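# Flip front cover, snap onto base, leave unit on conveyor

## Task

Reorient the front cover so it faces the correct way, press it onto the base until it clicks into place, make sure the assembled unit ends up resting on the conveyor belt, and then release it from both grippers.

## Robot and tools

Robot: two arms, left_arm and right_arm, each a six-joint arm ending in a parallel two-finger gripper. The fingers point along the gripper's own +z axis and spread apart along its y axis. The reported end_effector_position is the pinch point between the pads, roughly 1 cm behind the fingertips. A wrist camera mount sits on each gripper and can collide with things. Arm roots in the scene frame: left_arm at (+0.025, +0.348, 0) with quat_wxyz (+0.999, 0, 0, -0.041); right_arm at (-0.012, -0.273, 0) with quat_wxyz (+1.000, 0, 0, -0.008).

Scene frame: origin on the table surface midway between the arms, +x out over the table, +z up, left_arm on the +y side. The arm names do not indicate which side of a camera image they appear on. Positions are in metres; orientations are quaternions written w first (qw, qx, qy, qz).

Row format (shared by execute_actions and move): a single flat list of 16 numbers covering both arms, always all 16 even if one arm is idle: left x, y, z, qw, qx, qy, qz, opening, then right x, y, z, qw, qx, qy, qz, opening. x, y, z and the quaternion are an absolute target pose for that gripper's pinch point in the scene frame, not an offset. Opening is a scale from -1 (closed) to +1 (fully open, 0.094 m). To keep an arm still, resend its last reported position and quaternion unchanged every call; to keep an orientation steady, repeat the same quaternion you chose rather than copying a drifted reported one.

execute_actions(actions): a list of up to 15 actions; each action is a list of up to 15 rows, each row run for one 1/30 s step, with the last row held to fill 15 steps (0.5 s). An empty list just reports state and images. Every step the commanded pose is clipped to at most 70 mm and 16 degrees from the measured pose, so large jumps need several actions. An action is rejected for both arms if any target lies more than 0.6 m from that gripper's starting position along any of its axes; if the first action fails this, or any action is malformed, nothing runs.

move(target, speed, blocking): target is one 16-number row as above. Both grippers travel straight toward their poses and finish together, lasting 0.5 to 10 s (cut off at 10 s). speed is the path's top speed in m/s, 0.002 to 0.5, default 0.25; rotation is capped at twice that in rad/s. The opening is applied at the start. Motion does not avoid obstacles or the other arm, and the real gripper may lag, deviate or overshoot speed, especially with the arm stretched out. Faster contact and targets set deeper past a surface push harder. blocking=false returns after 0.5 s while motion continues; then use wait or stop before sending further moves or actions. The extra 'move:' line reports the ending (done, off_target, moving, held, fault) and limits (paced = pose clipped; held = some steps blocked, after which the arm may jump faster), plus each gripper's distance to its target.

wait(seconds): 0 to 10 s, arms hold their last command; returns early if a running move finishes. stop(): brakes a running move (needs room); fingers keep moving. zoom_image(camera, region): camera is cam_head_left or cam_head_right (each 504x504); region is [x0, y0, x1, y1] pixels from the top-left, at most 504x504. read_manual(section) only returns licence text. finished_scene(scene): ends the current scene by its number, irreversibly; call it only once the cover is seated, the unit sits on the conveyor, and both grippers have let go.

Results: a state line 'left_arm: … | right_arm: …' with each gripper's position and quaternion (may be slightly off, more so at long reach); 'Hand target' lines showing the pose each arm is currently driving toward; grip_measured, the finger opening on the command scale (the last Joint positions value gives it in metres; each gripper may read up to about 1 mm off). Action calls list step readings, with HELD marking steps where an arm was held back. 'pose unreachable' means the clearance check altered or blocked that arm's command. FAULT lines mean an arm stopped. MOTOR HOT warns from 75 °C; at 90 °C that arm halts for 10 s, and at 100 °C it goes limp and drops. Arms usually settle a centimetre or more low of the commanded pose.

Joint ranges (rad): waist -2.618 to 3.054, shoulder 0 to 3.142, elbow 0 to 3.142, wrist pitch -1.571 to 1.571, wrist yaw -1.571 to 1.571, wrist roll -2.094 to 2.094.

Gripping: to hold a part, command an opening lower than grip_measured; about 0.03 below gives a firm hold, less gives a softer one. Pad force tops out near 50 to 62 N and is weaker on parts under about 2 mm thick. Holding loads heats motors, even during your thinking, so don't grip longer than needed.

Cautions: never let anything leave the table; avoid drops, slips, slamming and hard pushing; keep the arms from striking or squeezing each other; expect occasional disturbances tugging a held part or nudging loose ones. The robot keeps running on its last command while you compose replies, and less robot time and smoother, lower-effort motion is better.

Each tool is called by a JSON object that holds its "method" and its "body".

## Session

{"method": "execute_actions", "body": {"actions": []}}

Scene clock: 0.00 s.
left_arm: end_effector_position=(+0.5708, +0.0871, +0.2433) grip_measured=+1.000 end_effector_quat_wxyz=(+0.247, -0.563, +0.735, -0.286) | right_arm: end_effector_position=(+0.2415, +0.0037, +0.1136) grip_measured=+1.000 end_effector_quat_wxyz=(-0.133, -0.029, +0.876, +0.462)
Joint positions: left_arm=[-0.427  2.451  2.777 -1.145 -0.211 -1.734  0.094] | right_arm=[ 0.432  1.819  1.189 -0.783 -0.996  0.435  0.094]
Joint velocities: left_arm=[-0.002 -0.007 -0.007 -0.007  0.051 -0.022  0.   ] | right_arm=[ 0.002 -0.022  0.007 -0.007 -0.066 -0.022  0.   ]
Hand target (left_arm): +0.569, +0.089, +0.243; +0.248, -0.563, +0.737, -0.280
Hand target (right_arm): +0.242, +0.005, +0.118; -0.129, -0.035, +0.873, +0.468

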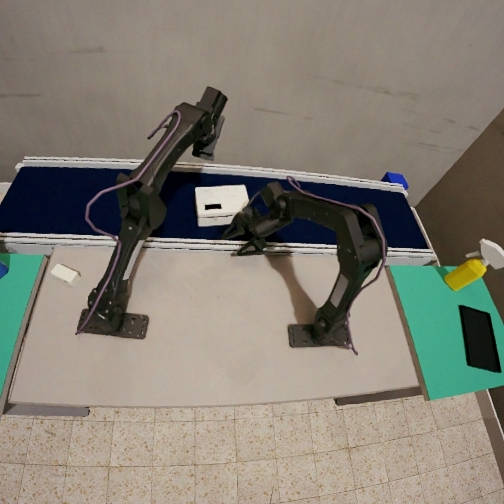

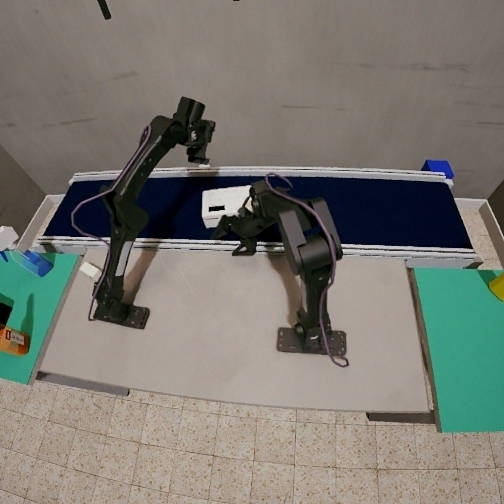

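{"method": "move", "body": {"target": [0.25,0.38,0.25,0,0,1,0,1,0.2,-0.32,0.25,0,0,1,0,1]}}

{"method": "zoom_image", "body": {"camera": "cam_head_left", "region": [150,150,310,270]}}

{"method": "zoom_image", "body": {"camera": "cam_head_right", "region": [150,150,310,270]}}

Scene clock: 9.60 s.
left_arm: end_effector_position=(+0.2555, +0.3775, +0.2559) grip_measured=+1.000 end_effector_quat_wxyz=(+0.141, -0.006, +0.990, +0.007) | right_arm: end_effector_position=(+0.2025, -0.3163, +0.2350) grip_measured=+1.000 end_effector_quat_wxyz=(+0.109, +0.004, +0.994, -0.015)
Joint positions: left_arm=[ 0.225  1.274  1.545 -1.559  0.024  0.127  0.094] | right_arm=[-0.2    1.252  1.455 -1.554 -0.016 -0.206  0.094]
Joint velocities: left_arm=[-0.012  0.032 -0.012 -0.007 -0.022 -0.066  0.   ] | right_arm=[ 0.007 -0.002 -0.002 -0.037 -0.007 -0.007  0.   ]
Hand target (left_arm): +0.249, +0.379, +0.254; +0.137, -0.001, +0.990, +0.013
Hand target (right_arm): +0.200, -0.318, +0.248; +0.131, +0.003, +0.991, -0.024
Off the commanded pose (left_arm): 0.008 m, 16 deg; orientation clipped at the last step of the last action.
Off the commanded pose (right_arm): 0.016 m, 13 deg.
joint sent to its limit (left arm) — the command would take joint 4 (wrist pitch) past its lower limit, so that joint was sent only as far as its limit.
joint sent to its limit (right arm) — the command would take joint 4 (wrist pitch) past its lower limit, so that joint was sent only as far as its limit.
move: off_target (left_arm, right_arm); limits=paced

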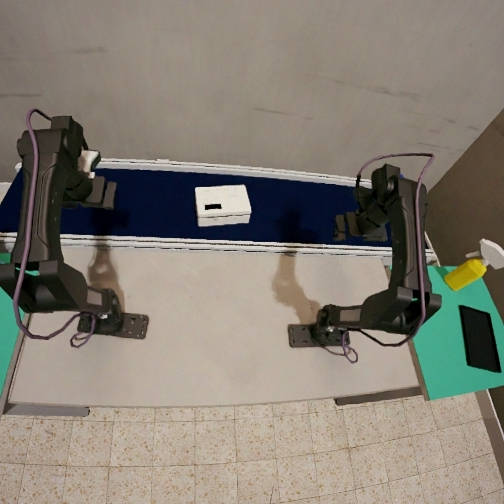

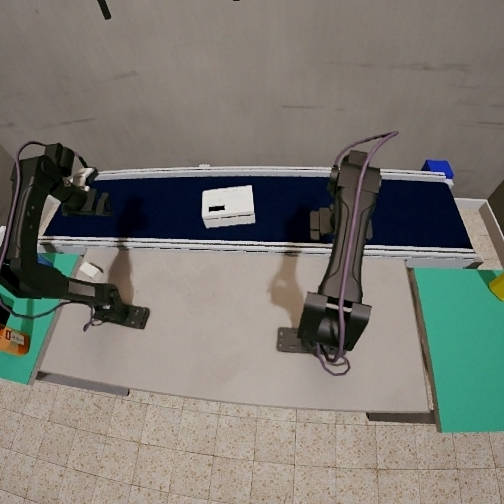

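Region (150, 150, 310, 270) of cam_head_left's 504x504 image, scaled by 3.150, with more detail than that image has; it fills the top 378 rows of this view, and the rest is white.

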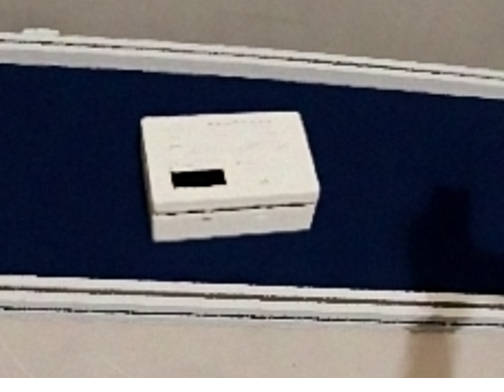

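Region (150, 150, 310, 270) of cam_head_right's 504x504 image, scaled by 3.150, with more detail than that image has; it fills the top 378 rows of this view, and the rest is white.

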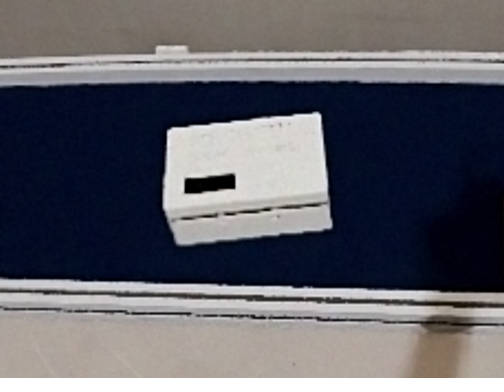

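{"method": "zoom_image", "body": {"camera": "cam_head_left", "region": [188,176,258,236]}}

{"method": "zoom_image", "body": {"camera": "cam_head_right", "region": [193,176,263,236]}}

Region (188, 176, 258, 236) of cam_head_left's 504x504 image, scaled by 7.200, with more detail than that image has; it fills the top 432 rows of this view, and the rest is white.

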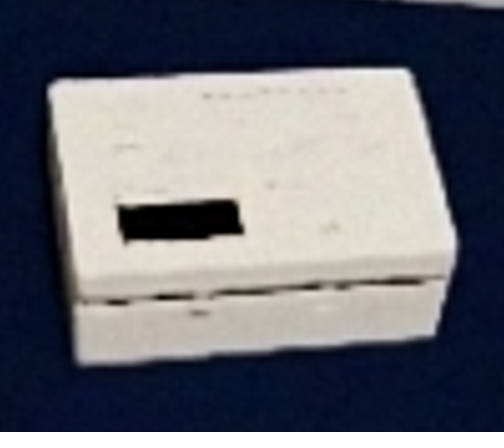

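Region (193, 176, 263, 236) of cam_head_right's 504x504 image, scaled by 7.200, with more detail than that image has; it fills the top 432 rows of this view, and the rest is white.

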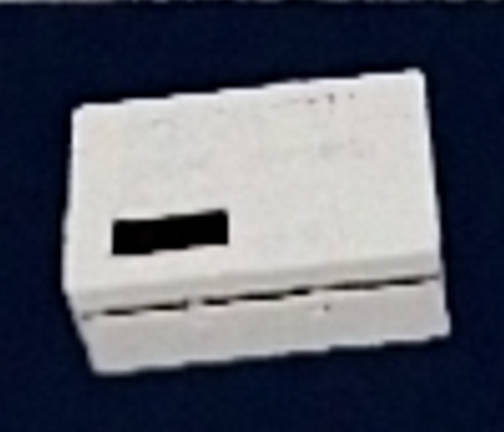

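{"method": "move", "body": {"target": [0.40,0.07,0.2,0,-0.707,0.707,0,1,0.2,-0.318,0.248,0.131,0,0.991,-0.024,1]}}

{"method": "zoom_image", "body": {"camera": "cam_head_left", "region": [150,120,310,270]}}

{"method": "zoom_image", "body": {"camera": "cam_head_right", "region": [150,120,310,270]}}

Scene clock: 25.40 s.
left_arm: end_effector_position=(+0.4018, +0.0726, +0.1970) grip_measured=+1.000 end_effector_quat_wxyz=(-0.016, +0.657, -0.744, +0.117) | right_arm: end_effector_position=(+0.2025, -0.3165, +0.2350) grip_measured=+1.000 end_effector_quat_wxyz=(+0.109, +0.000, +0.994, -0.016)
Joint positions: left_arm=[-0.544  2.234  2.454 -1.555  0.019 -2.075  0.094] | right_arm=[-0.2    1.252  1.455 -1.554 -0.015 -0.213  0.094]
Joint velocities: left_arm=[-0.017  0.007  0.002  0.022  0.051 -0.022  0.   ] | right_arm=[ 0.002 -0.002 -0.002 -0.007  0.095 -0.022  0.   ]
Hand target (left_arm): +0.401, +0.070, +0.196; +0.011, -0.660, +0.742, -0.115
Hand target (right_arm): +0.200, -0.318, +0.248; +0.131, +0.000, +0.991, -0.024
Off the commanded pose (left_arm): 0.004 m, 15 deg.
Off the commanded pose (right_arm): 0.013 m, 3 deg.
joint sent to its limit (left arm) — the command would take joint 4 (wrist pitch) past its lower limit and joint 6 (wrist roll) past its lower limit, so those joints were sent only as far as their limits.
move: off_target (left_arm, right_arm)

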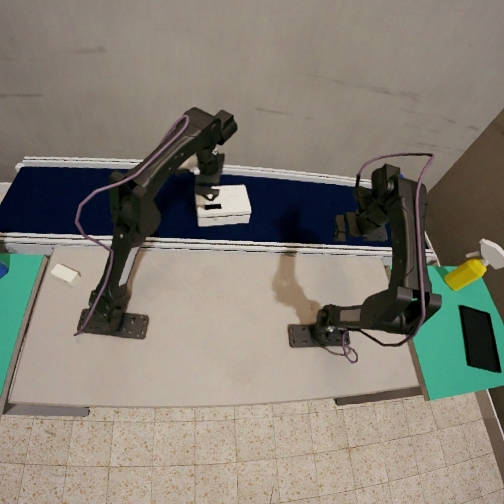

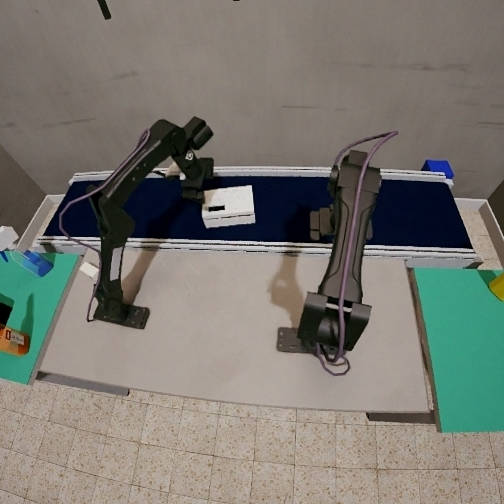

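Region (150, 120, 310, 270) of cam_head_left's 504x504 image, scaled by 3.150, with more detail than that image has; it fills the top 472 rows of this view, and the rest is white.

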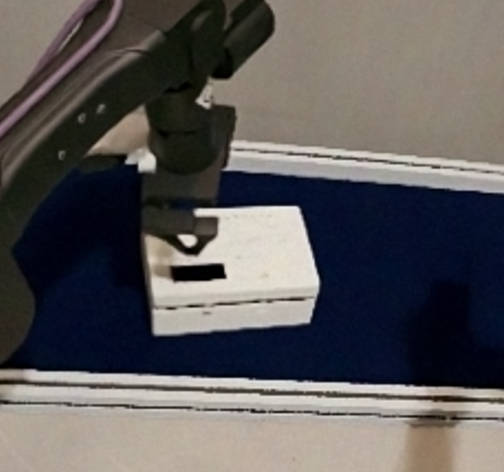

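Region (150, 120, 310, 270) of cam_head_right's 504x504 image, scaled by 3.150, with more detail than that image has; it fills the top 472 rows of this view, and the rest is white.

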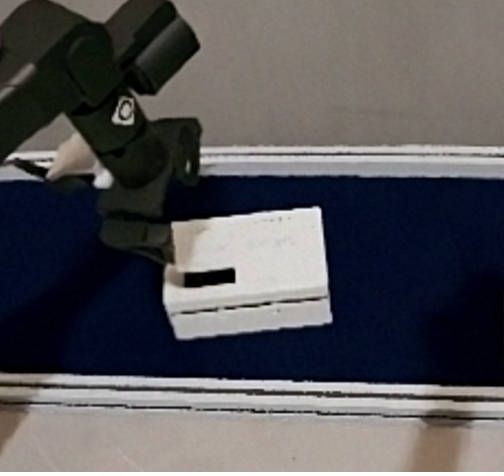

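{"method": "move", "body": {"target": [0.40,0.22,0.14,0,0,1,0,-1,0.40,-0.14,0.14,0,0,1,0,-1]}}

{"method": "move", "body": {"target": [0.40,0.22,0.03,0,0,1,0,-1,0.40,-0.14,0.03,0,0,1,0,-1], "speed": 0.03}}

{"method": "zoom_image", "body": {"camera": "cam_head_left", "region": [130,120,330,270]}}

{"method": "zoom_image", "body": {"camera": "cam_head_right", "region": [130,120,330,270]}}

Scene clock: 35.97 s.
left_arm: end_effector_position=(+0.3973, +0.2163, +0.1369) grip_measured=-0.982 end_effector_quat_wxyz=(-0.013, -0.004, +1.000, -0.005) | right_arm: end_effector_position=(+0.3984, -0.1454, +0.1359) grip_measured=-0.979 end_effector_quat_wxyz=(+0.006, -0.000, +1.000, -0.002)
Joint positions: left_arm=[-0.252  2.089  1.997 -1.501  0.017 -0.342  0.001] | right_arm=[ 0.318  2.233  2.222 -1.55   0.008  0.302  0.001]
Joint velocities: left_arm=[-0.017 -0.022 -0.007 -0.007 -0.037 -0.022  0.   ] | right_arm=[-0.007  0.007 -0.007 -0.051  0.037 -0.037 -0.   ]
Hand target (left_arm): +0.398, +0.221, +0.141; -0.002, +0.000, +1.000, -0.002
Hand target (right_arm): +0.400, -0.142, +0.139; +0.009, +0.000, +1.000, -0.000
Off the commanded pose (left_arm): 0.006 m, 2 deg.
Off the commanded pose (right_arm): 0.007 m, 1 deg.
joint sent to its limit (right arm) — the command would take joint 4 (wrist pitch) past its lower limit, so that joint was sent only as far as its limit.
move: done

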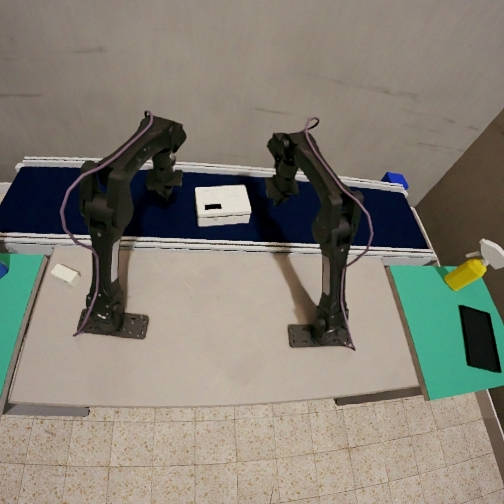

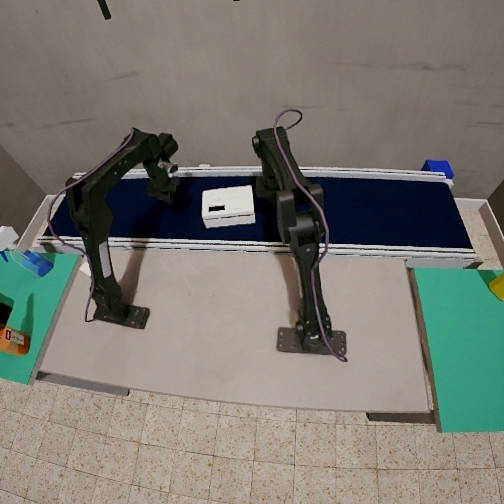

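Scene clock: 39.93 s.
left_arm: end_effector_position=(+0.3994, +0.2164, +0.0363) grip_measured=-0.982 end_effector_quat_wxyz=(+0.001, -0.004, +1.000, -0.007) | right_arm: end_effector_position=(+0.4018, -0.1434, +0.0391) grip_measured=-0.979 end_effector_quat_wxyz=(+0.006, +0.000, +1.000, +0.000)
Joint positions: left_arm=[-0.252  2.089  1.596 -1.071  0.013 -0.342  0.001] | right_arm=[ 0.318  2.233  1.836 -1.162  0.003  0.303  0.001]
Joint velocities: left_arm=[ 0.007 -0.012 -0.012 -0.007  0.022 -0.022  0.   ] | right_arm=[ 0.002 -0.012 -0.012 -0.037  0.081  0.037  0.   ]
Hand target (left_arm): +0.399, +0.220, +0.030; -0.000, -0.000, +1.000, +0.000
Hand target (right_arm): +0.398, -0.141, +0.030; -0.000, +0.000, +1.000, -0.000
Off the commanded pose (left_arm): 0.007 m, 1 deg.
Off the commanded pose (right_arm): 0.010 m, 1 deg.
move: done

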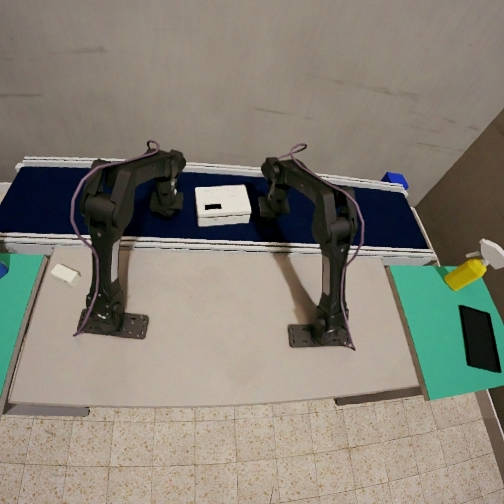

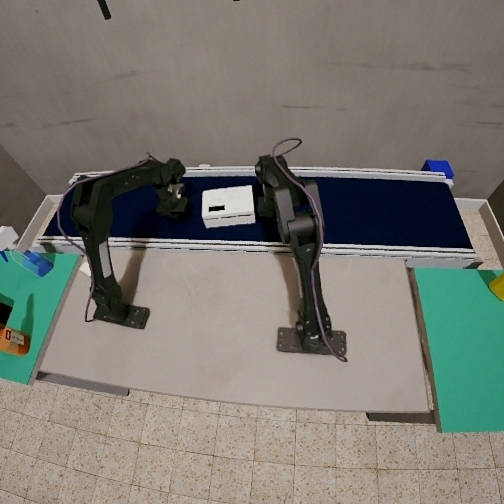

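Region (130, 120, 330, 270) of cam_head_left's 504x504 image, scaled by 2.520, with more detail than that image has; it fills the top 378 rows of this view, and the rest is white.

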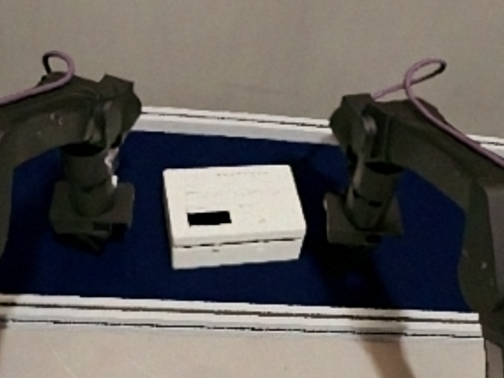

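Region (130, 120, 330, 270) of cam_head_right's 504x504 image, scaled by 2.520, with more detail than that image has; it fills the top 378 rows of this view, and the rest is white.

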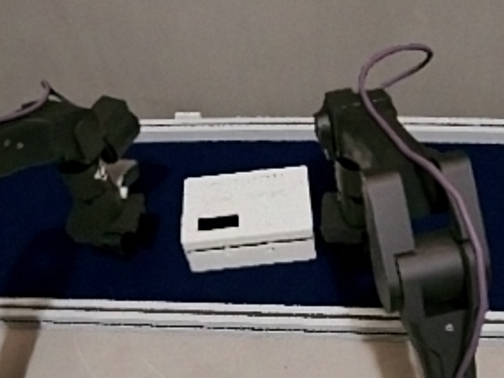

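{"method": "move", "body": {"target": [0.40,0.2,0.15,0,0.3,0.954,0,0,0.3,-0.25,0.14,0,0,1,0,-1]}}

{"method": "move", "body": {"target": [0.394,0.06,0.135,0,0.649,0.76,0,0,0.3,-0.25,0.14,0,0,1,0,-1], "speed": 0.15}}

{"method": "zoom_image", "body": {"camera": "cam_head_left", "region": [170,150,270,240]}}

{"method": "zoom_image", "body": {"camera": "cam_head_right", "region": [170,150,270,240]}}

Scene clock: 56.30 s.
left_arm: end_effector_position=(+0.4003, +0.2012, +0.1495) grip_measured=-0.002 end_effector_quat_wxyz=(+0.003, +0.291, +0.957, -0.005) | right_arm: end_effector_position=(+0.3096, -0.2468, +0.1396) grip_measured=-0.979 end_effector_quat_wxyz=(+0.008, +0.001, +1.000, +0.000)
Joint positions: left_arm=[-0.289  2.105  2.073 -1.532  0.009  0.219  0.047] | right_arm=[ 0.095  1.751  1.549 -1.353  0.001  0.081  0.001]
Joint velocities: left_arm=[-0.007  0.007  0.002 -0.007  0.007  0.051 -0.   ] | right_arm=[-0.002 -0.002 -0.002  0.022  0.051  0.051 -0.001]
Hand target (left_arm): +0.401, +0.199, +0.150; +0.001, +0.300, +0.954, +0.000
Hand target (right_arm): +0.300, -0.248, +0.140; +0.001, -0.000, +1.000, +0.001
Off the commanded pose (left_arm): 0.001 m, 1 deg.
Off the commanded pose (right_arm): 0.010 m, 1 deg.
move: done

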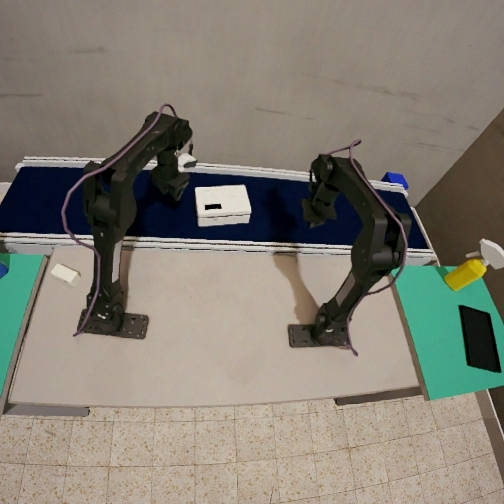

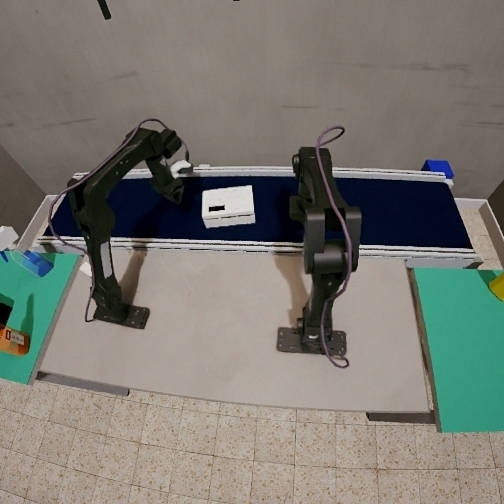

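Scene clock: 59.47 s.
left_arm: end_effector_position=(+0.3940, +0.0612, +0.1358) grip_measured=-0.002 end_effector_quat_wxyz=(+0.043, +0.642, +0.766, -0.001) | right_arm: end_effector_position=(+0.3095, -0.2468, +0.1396) grip_measured=-0.979 end_effector_quat_wxyz=(+0.008, -0.000, +1.000, +0.000)
Joint positions: left_arm=[-0.579  2.35   2.42  -1.554  0.004  0.734  0.047] | right_arm=[ 0.095  1.751  1.549 -1.353  0.001  0.078  0.001]
Joint velocities: left_arm=[-0.017 -0.022 -0.007  0.007 -0.007  0.022  0.   ] | right_arm=[-0.007 -0.002 -0.012 -0.037 -0.022 -0.022 -0.   ]
Hand target (left_arm): +0.395, +0.060, +0.134; +0.039, +0.649, +0.760, +0.003
Hand target (right_arm): +0.300, -0.250, +0.140; -0.000, +0.000, +1.000, -0.000
Off the commanded pose (left_arm): 0.001 m, 5 deg.
Off the commanded pose (right_arm): 0.010 m, 1 deg.
joint sent to its limit (left arm) — the command would take joint 4 (wrist pitch) past its lower limit, so that joint was sent only as far as its limit.
move: off_target (left_arm)

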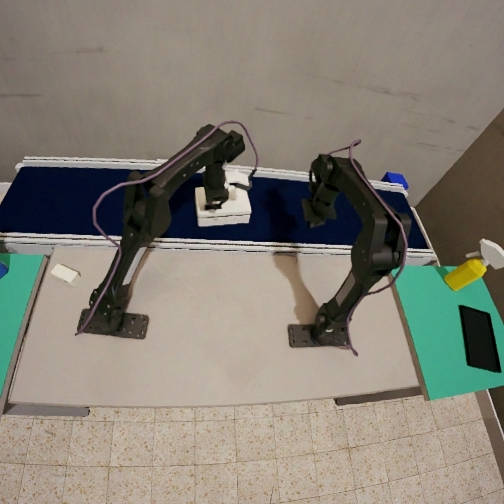

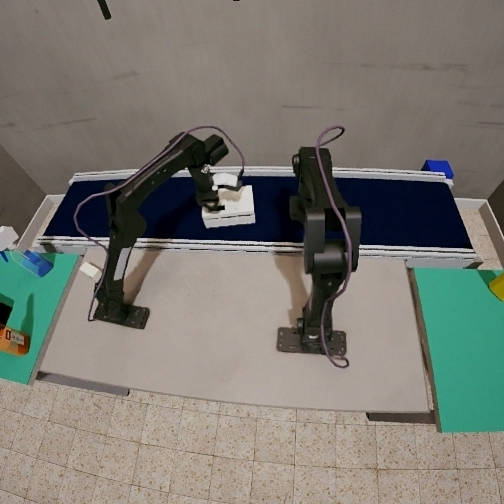

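Region (170, 150, 270, 240) of cam_head_left's 504x504 image, scaled by 5.040, with more detail than that image has; it fills the top 454 rows of this view, and the rest is white.

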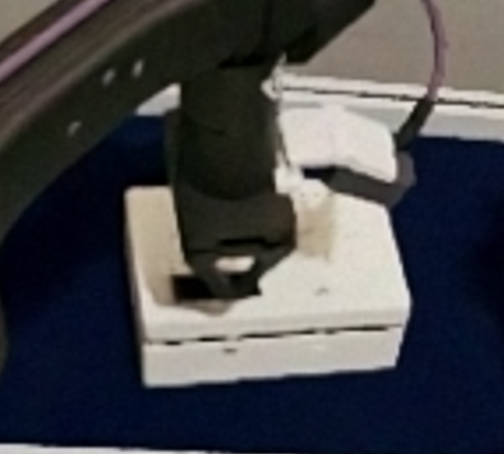

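Region (170, 150, 270, 240) of cam_head_right's 504x504 image, scaled by 5.040, with more detail than that image has; it fills the top 454 rows of this view, and the rest is white.

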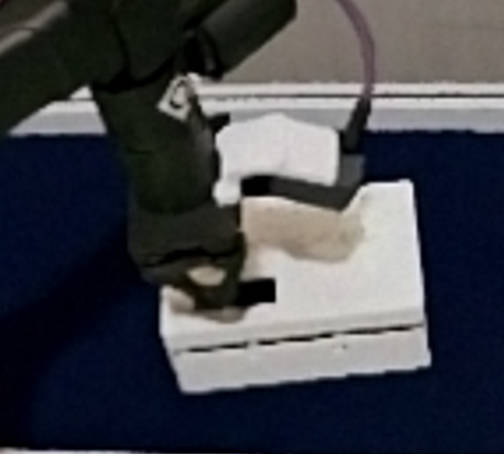

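{"method": "move", "body": {"target": [0.384,0.072,0.115,0,0.649,0.76,0,0,0.3,-0.25,0.14,0,0,1,0,-1], "speed": 0.03}}

{"method": "zoom_image", "body": {"camera": "cam_head_left", "region": [170,150,270,240]}}

{"method": "zoom_image", "body": {"camera": "cam_head_right", "region": [170,150,270,240]}}

Scene clock: 66.67 s.
left_arm: end_effector_position=(+0.3875, +0.0664, +0.1236) grip_measured=-0.002 end_effector_quat_wxyz=(+0.019, +0.647, +0.763, -0.001) | right_arm: end_effector_position=(+0.3095, -0.2468, +0.1396) grip_measured=-0.979 end_effector_quat_wxyz=(+0.008, -0.000, +1.000, +0.000)
Joint positions: left_arm=[-0.579  2.35   2.373 -1.554  0.004  0.745  0.047] | right_arm=[ 0.095  1.751  1.549 -1.353  0.001  0.078  0.001]
Joint velocities: left_arm=[ 0.007  0.002 -0.012 -0.066  0.051  0.037  0.001] | right_arm=[-0.012 -0.007  0.002  0.051 -0.037  0.022  0.   ]
Hand target (left_arm): +0.384, +0.072, +0.115; -0.000, +0.650, +0.760, -0.001
Hand target (right_arm): +0.300, -0.250, +0.140; -0.000, +0.000, +1.000, -0.000
Off the commanded pose (left_arm): 0.011 m, 2 deg.
Off the commanded pose (right_arm): 0.010 m, 1 deg.
move: off_target (left_arm)

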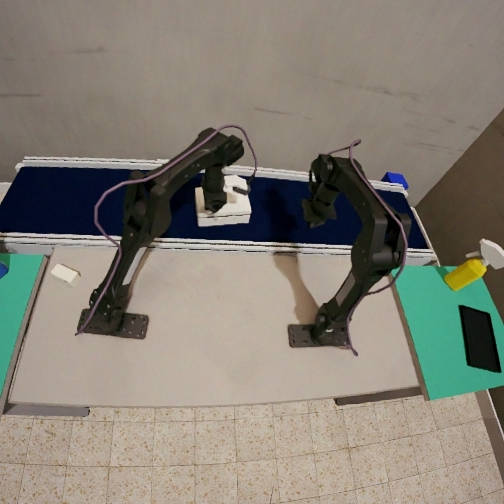

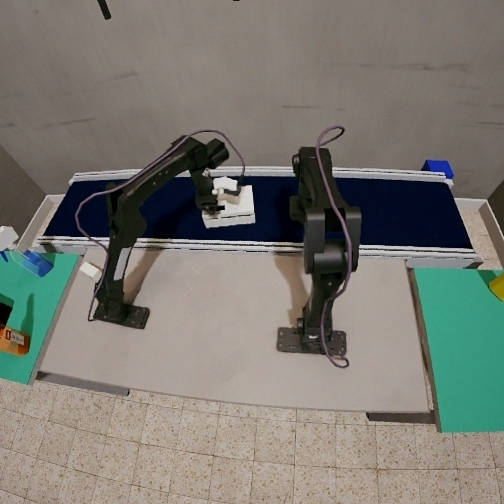

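Region (170, 150, 270, 240) of cam_head_left's 504x504 image, scaled by 5.040, with more detail than that image has; it fills the top 454 rows of this view, and the rest is white.

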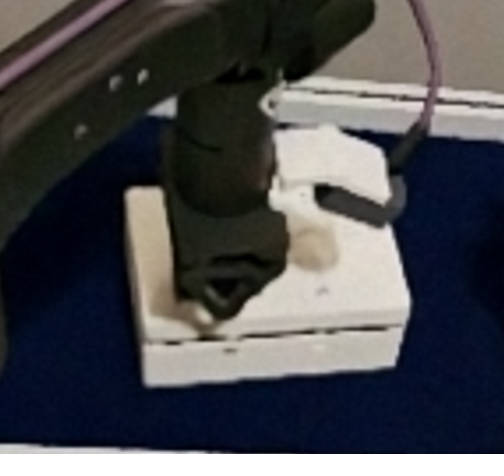

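Region (170, 150, 270, 240) of cam_head_right's 504x504 image, scaled by 5.040, with more detail than that image has; it fills the top 454 rows of this view, and the rest is white.

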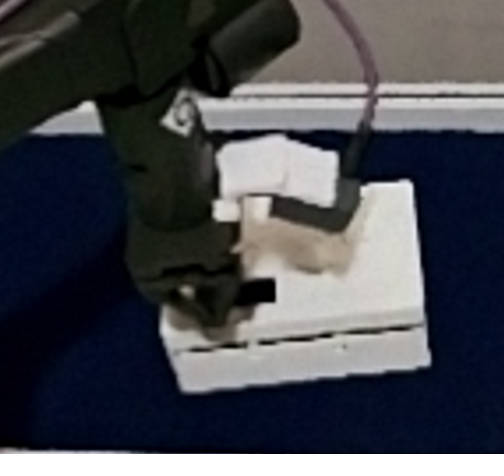

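{"method": "move", "body": {"target": [0.386,0.072,0.092,0,0.649,0.76,0,0,0.3,-0.25,0.14,0,0,1,0,-1], "speed": 0.03}}

{"method": "zoom_image", "body": {"camera": "cam_head_left", "region": [170,150,270,240]}}

{"method": "zoom_image", "body": {"camera": "cam_head_right", "region": [170,150,270,240]}}

Scene clock: 73.80 s.
left_arm: end_effector_position=(+0.3832, +0.0697, +0.0923) grip_measured=-0.002 end_effector_quat_wxyz=(-0.004, +0.647, +0.762, -0.002) | right_arm: end_effector_position=(+0.3095, -0.2468, +0.1396) grip_measured=-0.979 end_effector_quat_wxyz=(+0.008, -0.001, +1.000, +0.000)
Joint positions: left_arm=[-0.579  2.35   2.247 -1.475  0.004  0.747  0.047] | right_arm=[ 0.095  1.751  1.549 -1.353  0.001  0.078  0.001]
Joint velocities: left_arm=[ 0.002 -0.007  0.002  0.037  0.037  0.022 -0.001] | right_arm=[-0.022 -0.007  0.012 -0.022 -0.022 -0.051  0.   ]
Hand target (left_arm): +0.386, +0.072, +0.092; -0.001, +0.649, +0.761, -0.000
Hand target (right_arm): +0.300, -0.250, +0.140; -0.000, -0.000, +1.000, -0.000
Off the commanded pose (left_arm): 0.004 m, 1 deg.
Off the commanded pose (right_arm): 0.010 m, 1 deg.
move: done

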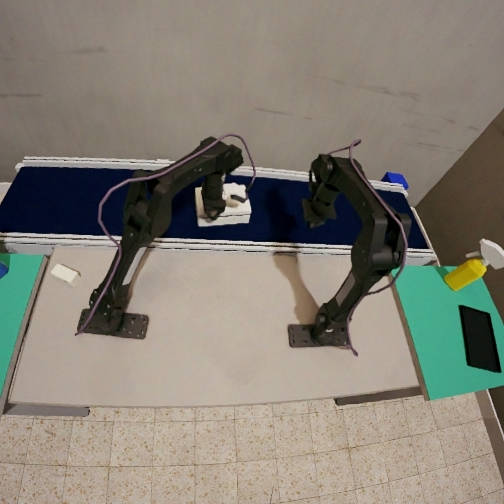

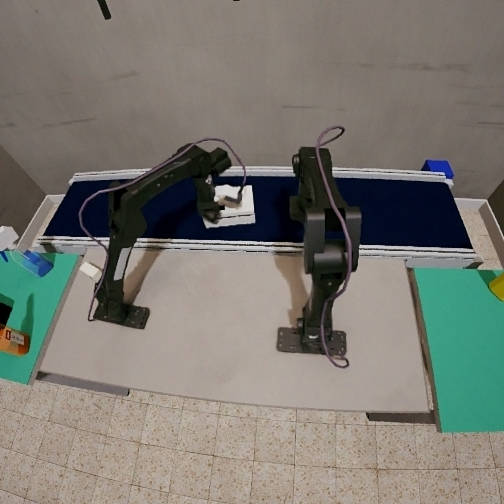

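Region (170, 150, 270, 240) of cam_head_left's 504x504 image, scaled by 5.040, with more detail than that image has; it fills the top 454 rows of this view, and the rest is white.

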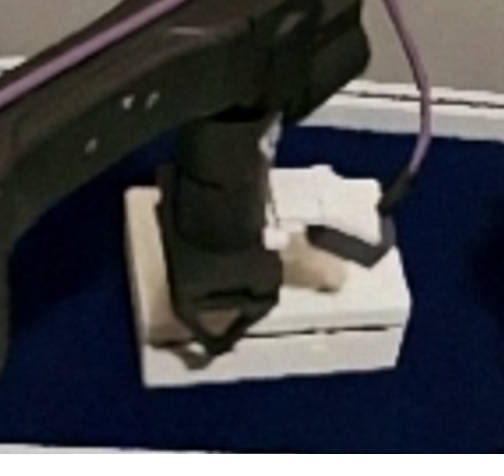

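Region (170, 150, 270, 240) of cam_head_right's 504x504 image, scaled by 5.040, with more detail than that image has; it fills the top 454 rows of this view, and the rest is white.

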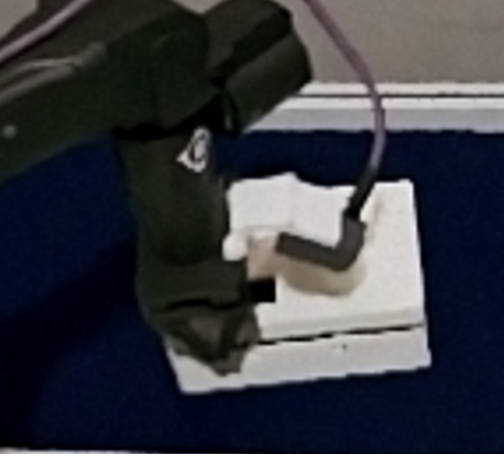

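{"method": "move", "body": {"target": [0.386,0.072,0.092,0,0.649,0.76,0,-0.7,0.3,-0.25,0.14,0,0,1,0,-1], "speed": 0.03}}

{"method": "zoom_image", "body": {"camera": "cam_head_left", "region": [170,150,270,240]}}

{"method": "zoom_image", "body": {"camera": "cam_head_right", "region": [170,150,270,240]}}

Scene clock: 81.53 s.
left_arm: end_effector_position=(+0.3839, +0.0692, +0.0924) grip_measured=-0.698 end_effector_quat_wxyz=(-0.002, +0.648, +0.762, -0.002) | right_arm: end_effector_position=(+0.3095, -0.2468, +0.1396) grip_measured=-0.979 end_effector_quat_wxyz=(+0.008, -0.001, +1.000, +0.000)
Joint positions: left_arm=[-0.579  2.35   2.247 -1.472  0.004  0.747  0.014] | right_arm=[ 0.095  1.751  1.549 -1.353  0.001  0.078  0.001]
Joint velocities: left_arm=[ 0.002 -0.002  0.017 -0.007 -0.037 -0.007 -0.001] | right_arm=[-0.007 -0.007  0.002 -0.037  0.022 -0.007 -0.   ]
Hand target (left_arm): +0.386, +0.072, +0.092; -0.000, +0.649, +0.760, +0.000
Hand target (right_arm): +0.300, -0.250, +0.140; -0.000, +0.000, +1.000, -0.000
Off the commanded pose (left_arm): 0.004 m, 0 deg.
Off the commanded pose (right_arm): 0.010 m, 1 deg.
move: done

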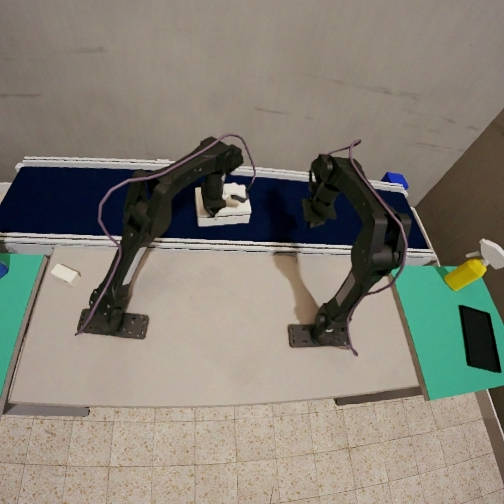

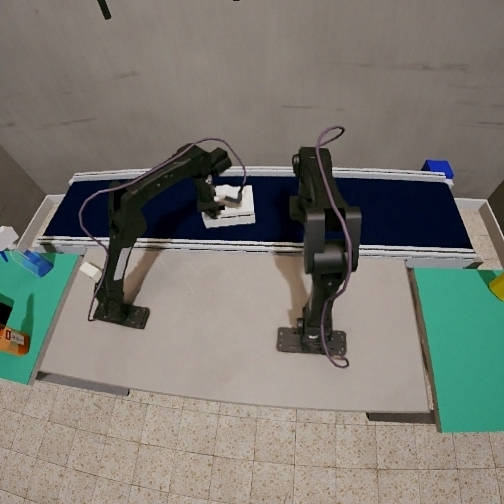

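Region (170, 150, 270, 240) of cam_head_left's 504x504 image, scaled by 5.040, with more detail than that image has; it fills the top 454 rows of this view, and the rest is white.

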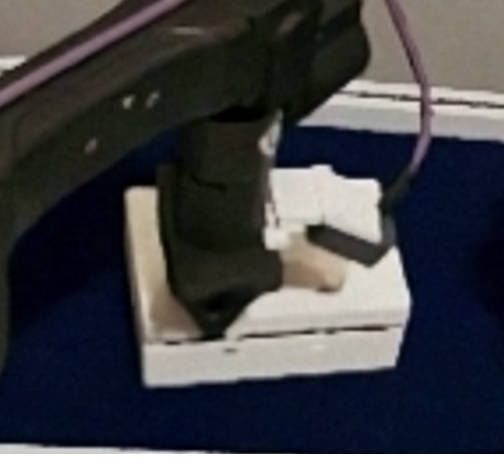

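Region (170, 150, 270, 240) of cam_head_right's 504x504 image, scaled by 5.040, with more detail than that image has; it fills the top 454 rows of this view, and the rest is white.

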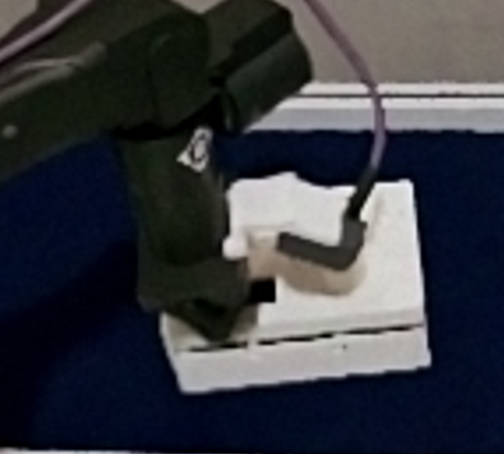

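{"method": "move", "body": {"target": [0.404,0.075,0.095,0,0.649,0.76,0,-1,0.3,-0.25,0.14,0,0,1,0,-1], "speed": 0.03}}

{"method": "move", "body": {"target": [0.404,0.075,0.07,0,0.649,0.76,0,-1,0.3,-0.25,0.14,0,0,1,0,-1], "speed": 0.015}}

{"method": "zoom_image", "body": {"camera": "cam_head_left", "region": [170,150,270,240]}}

{"method": "zoom_image", "body": {"camera": "cam_head_right", "region": [170,150,270,240]}}

Scene clock: 90.57 s.
left_arm: end_effector_position=(+0.4025, +0.0721, +0.0969) grip_measured=-0.982 end_effector_quat_wxyz=(+0.008, +0.647, +0.763, -0.001) | right_arm: end_effector_position=(+0.3095, -0.2468, +0.1396) grip_measured=-0.979 end_effector_quat_wxyz=(+0.008, -0.001, +1.000, +0.000)
Joint positions: left_arm=[-0.55   2.408  2.367 -1.514  0.004  0.775  0.001] | right_arm=[ 0.095  1.751  1.549 -1.353  0.001  0.078  0.001]
Joint velocities: left_arm=[ 0.002  0.002  0.037 -0.037  0.022 -0.066  0.   ] | right_arm=[ 0.007 -0.002  0.007 -0.007 -0.051 -0.007  0.   ]
Hand target (left_arm): +0.404, +0.075, +0.095; +0.001, +0.649, +0.761, -0.000
Hand target (right_arm): +0.300, -0.250, +0.140; -0.000, +0.000, +1.000, -0.000
Off the commanded pose (left_arm): 0.004 m, 1 deg.
Off the commanded pose (right_arm): 0.010 m, 1 deg.
move: done

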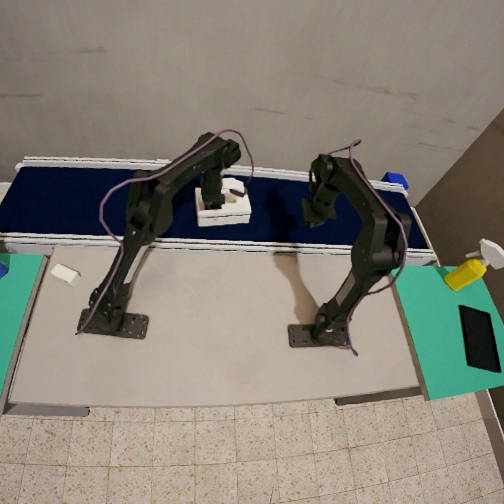

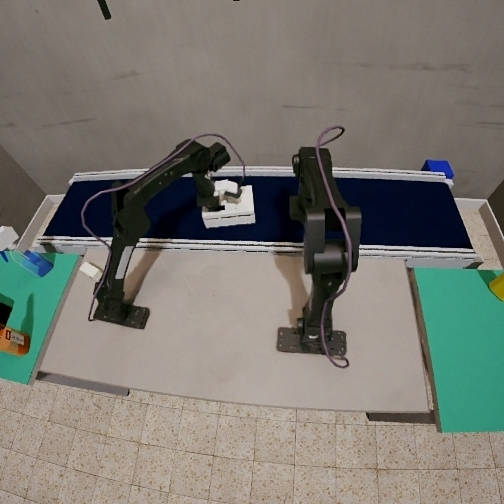

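Scene clock: 92.60 s.
left_arm: end_effector_position=(+0.4019, +0.0727, +0.0821) grip_measured=-0.982 end_effector_quat_wxyz=(+0.005, +0.647, +0.763, -0.002) | right_arm: end_effector_position=(+0.3095, -0.2468, +0.1396) grip_measured=-0.979 end_effector_quat_wxyz=(+0.008, -0.001, +1.000, +0.000)
Joint positions: left_arm=[-0.55   2.396  2.287 -1.452  0.004  0.775  0.001] | right_arm=[ 0.095  1.751  1.549 -1.353  0.001  0.078  0.001]
Joint velocities: left_arm=[-0.022  0.007 -0.027 -0.022 -0.051  0.037  0.   ] | right_arm=[ 0.017 -0.007  0.012 -0.007 -0.007 -0.022 -0.   ]
Hand target (left_arm): +0.403, +0.075, +0.070; -0.001, +0.649, +0.761, -0.000
Hand target (right_arm): +0.300, -0.250, +0.140; -0.000, +0.000, +1.000, -0.000
Off the commanded pose (left_arm): 0.013 m, 1 deg.
Off the commanded pose (right_arm): 0.010 m, 1 deg.
move: off_target (left_arm)

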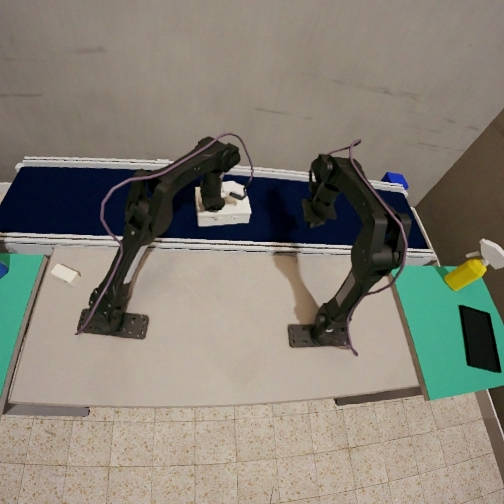

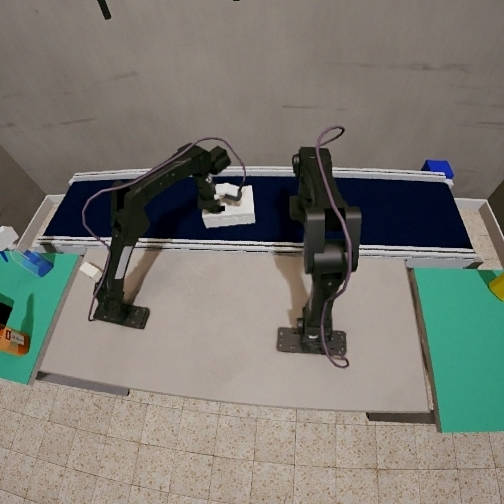

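Region (170, 150, 270, 240) of cam_head_left's 504x504 image, scaled by 5.040, with more detail than that image has; it fills the top 454 rows of this view, and the rest is white.

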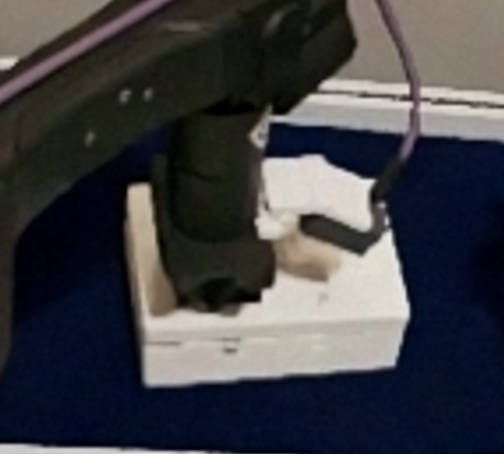

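Region (170, 150, 270, 240) of cam_head_right's 504x504 image, scaled by 5.040, with more detail than that image has; it fills the top 454 rows of this view, and the rest is white.

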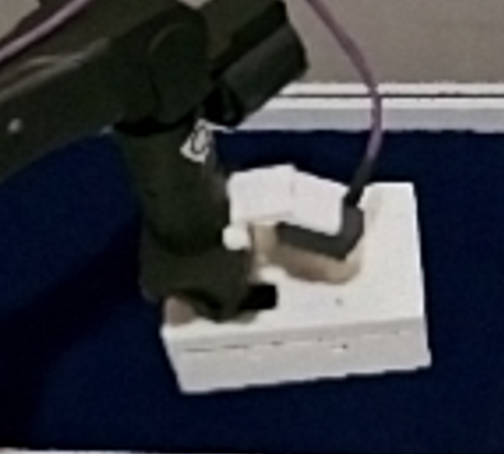

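{"method": "move", "body": {"target": [0.394,0.073,0.103,0,0.649,0.76,0,-1,0.3,-0.25,0.14,0,0,1,0,-1], "speed": 0.03}}

{"method": "move", "body": {"target": [0.394,0.073,0.066,0,0.649,0.76,0,-0.23,0.3,-0.25,0.14,0,0,1,0,-1], "speed": 0.015}}

{"method": "zoom_image", "body": {"camera": "cam_head_left", "region": [170,150,270,240]}}

{"method": "zoom_image", "body": {"camera": "cam_head_right", "region": [170,150,270,240]}}

Scene clock: 105.17 s.
left_arm: end_effector_position=(+0.3951, +0.0750, +0.0956) grip_measured=-0.982 end_effector_quat_wxyz=(-0.004, +0.649, +0.761, -0.002) | right_arm: end_effector_position=(+0.3095, -0.2468, +0.1396) grip_measured=-0.979 end_effector_quat_wxyz=(+0.008, -0.001, +1.000, +0.000)
Joint positions: left_arm=[-0.554  2.396  2.341 -1.525  0.004  0.775  0.001] | right_arm=[ 0.095  1.751  1.549 -1.353  0.001  0.078  0.001]
Joint velocities: left_arm=[-0.017 -0.007 -0.002 -0.037 -0.066  0.051  0.   ] | right_arm=[-0.012 -0.002 -0.007  0.037  0.11   0.051 -0.   ]
Hand target (left_arm): +0.394, +0.073, +0.103; +0.000, +0.649, +0.760, -0.000
Hand target (right_arm): +0.300, -0.250, +0.140; -0.000, +0.000, +1.000, -0.000
Off the commanded pose (left_arm): 0.008 m, 1 deg.
Off the commanded pose (right_arm): 0.010 m, 1 deg.
move: done

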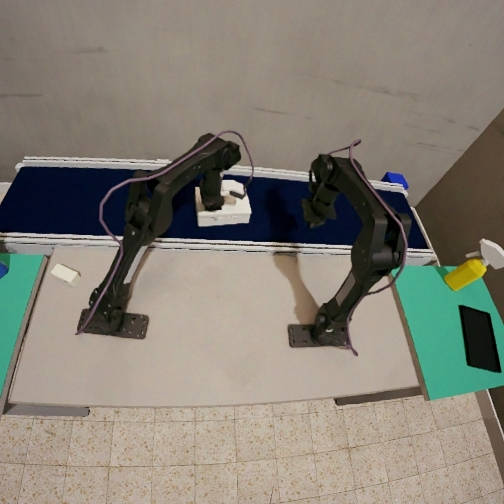

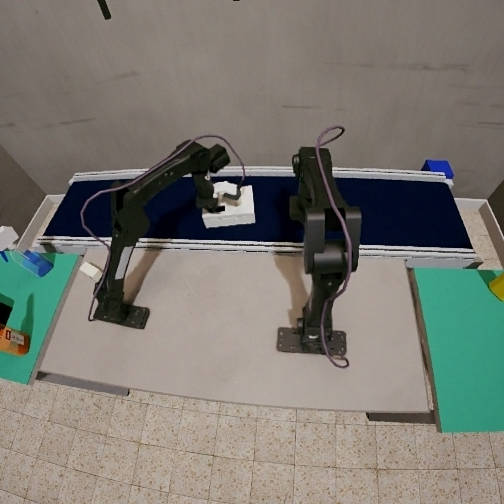

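Scene clock: 107.37 s.
left_arm: end_effector_position=(+0.3942, +0.0758, +0.0827) grip_measured=-0.232 end_effector_quat_wxyz=(+0.006, +0.649, +0.761, -0.001) | right_arm: end_effector_position=(+0.3095, -0.2468, +0.1396) grip_measured=-0.979 end_effector_quat_wxyz=(+0.008, -0.001, +1.000, +0.000)
Joint positions: left_arm=[-0.554  2.345  2.199 -1.414  0.003  0.775  0.036] | right_arm=[ 0.095  1.751  1.549 -1.353  0.001  0.078  0.001]
Joint velocities: left_arm=[-0.022 -0.012  0.022  0.022 -0.037 -0.007 -0.001] | right_arm=[-0.017 -0.002  0.012  0.007 -0.081 -0.081 -0.001]
Hand target (left_arm): +0.393, +0.074, +0.066; -0.001, +0.649, +0.760, +0.000
Hand target (right_arm): +0.300, -0.250, +0.140; -0.000, +0.000, +1.000, -0.000
Off the commanded pose (left_arm): 0.017 m, 1 deg.
Off the commanded pose (right_arm): 0.010 m, 1 deg.
move: off_target (left_arm)

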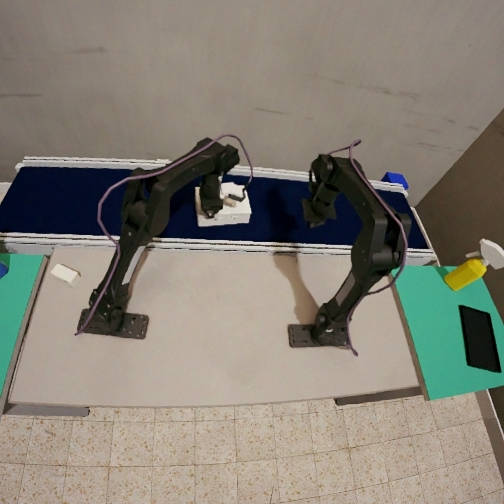

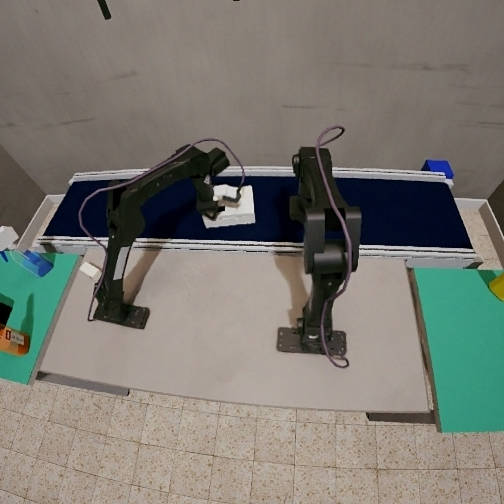

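Region (170, 150, 270, 240) of cam_head_left's 504x504 image, scaled by 5.040, with more detail than that image has; it fills the top 454 rows of this view, and the rest is white.

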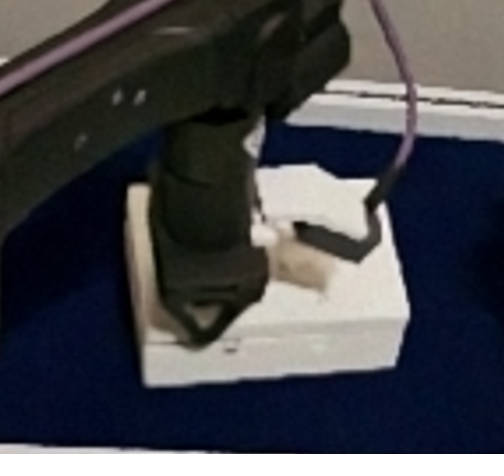

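Region (170, 150, 270, 240) of cam_head_right's 504x504 image, scaled by 5.040, with more detail than that image has; it fills the top 454 rows of this view, and the rest is white.

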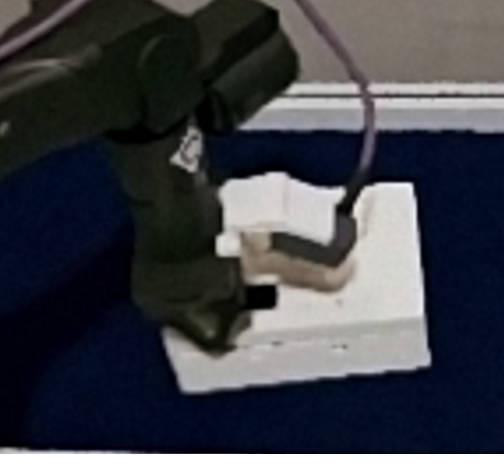

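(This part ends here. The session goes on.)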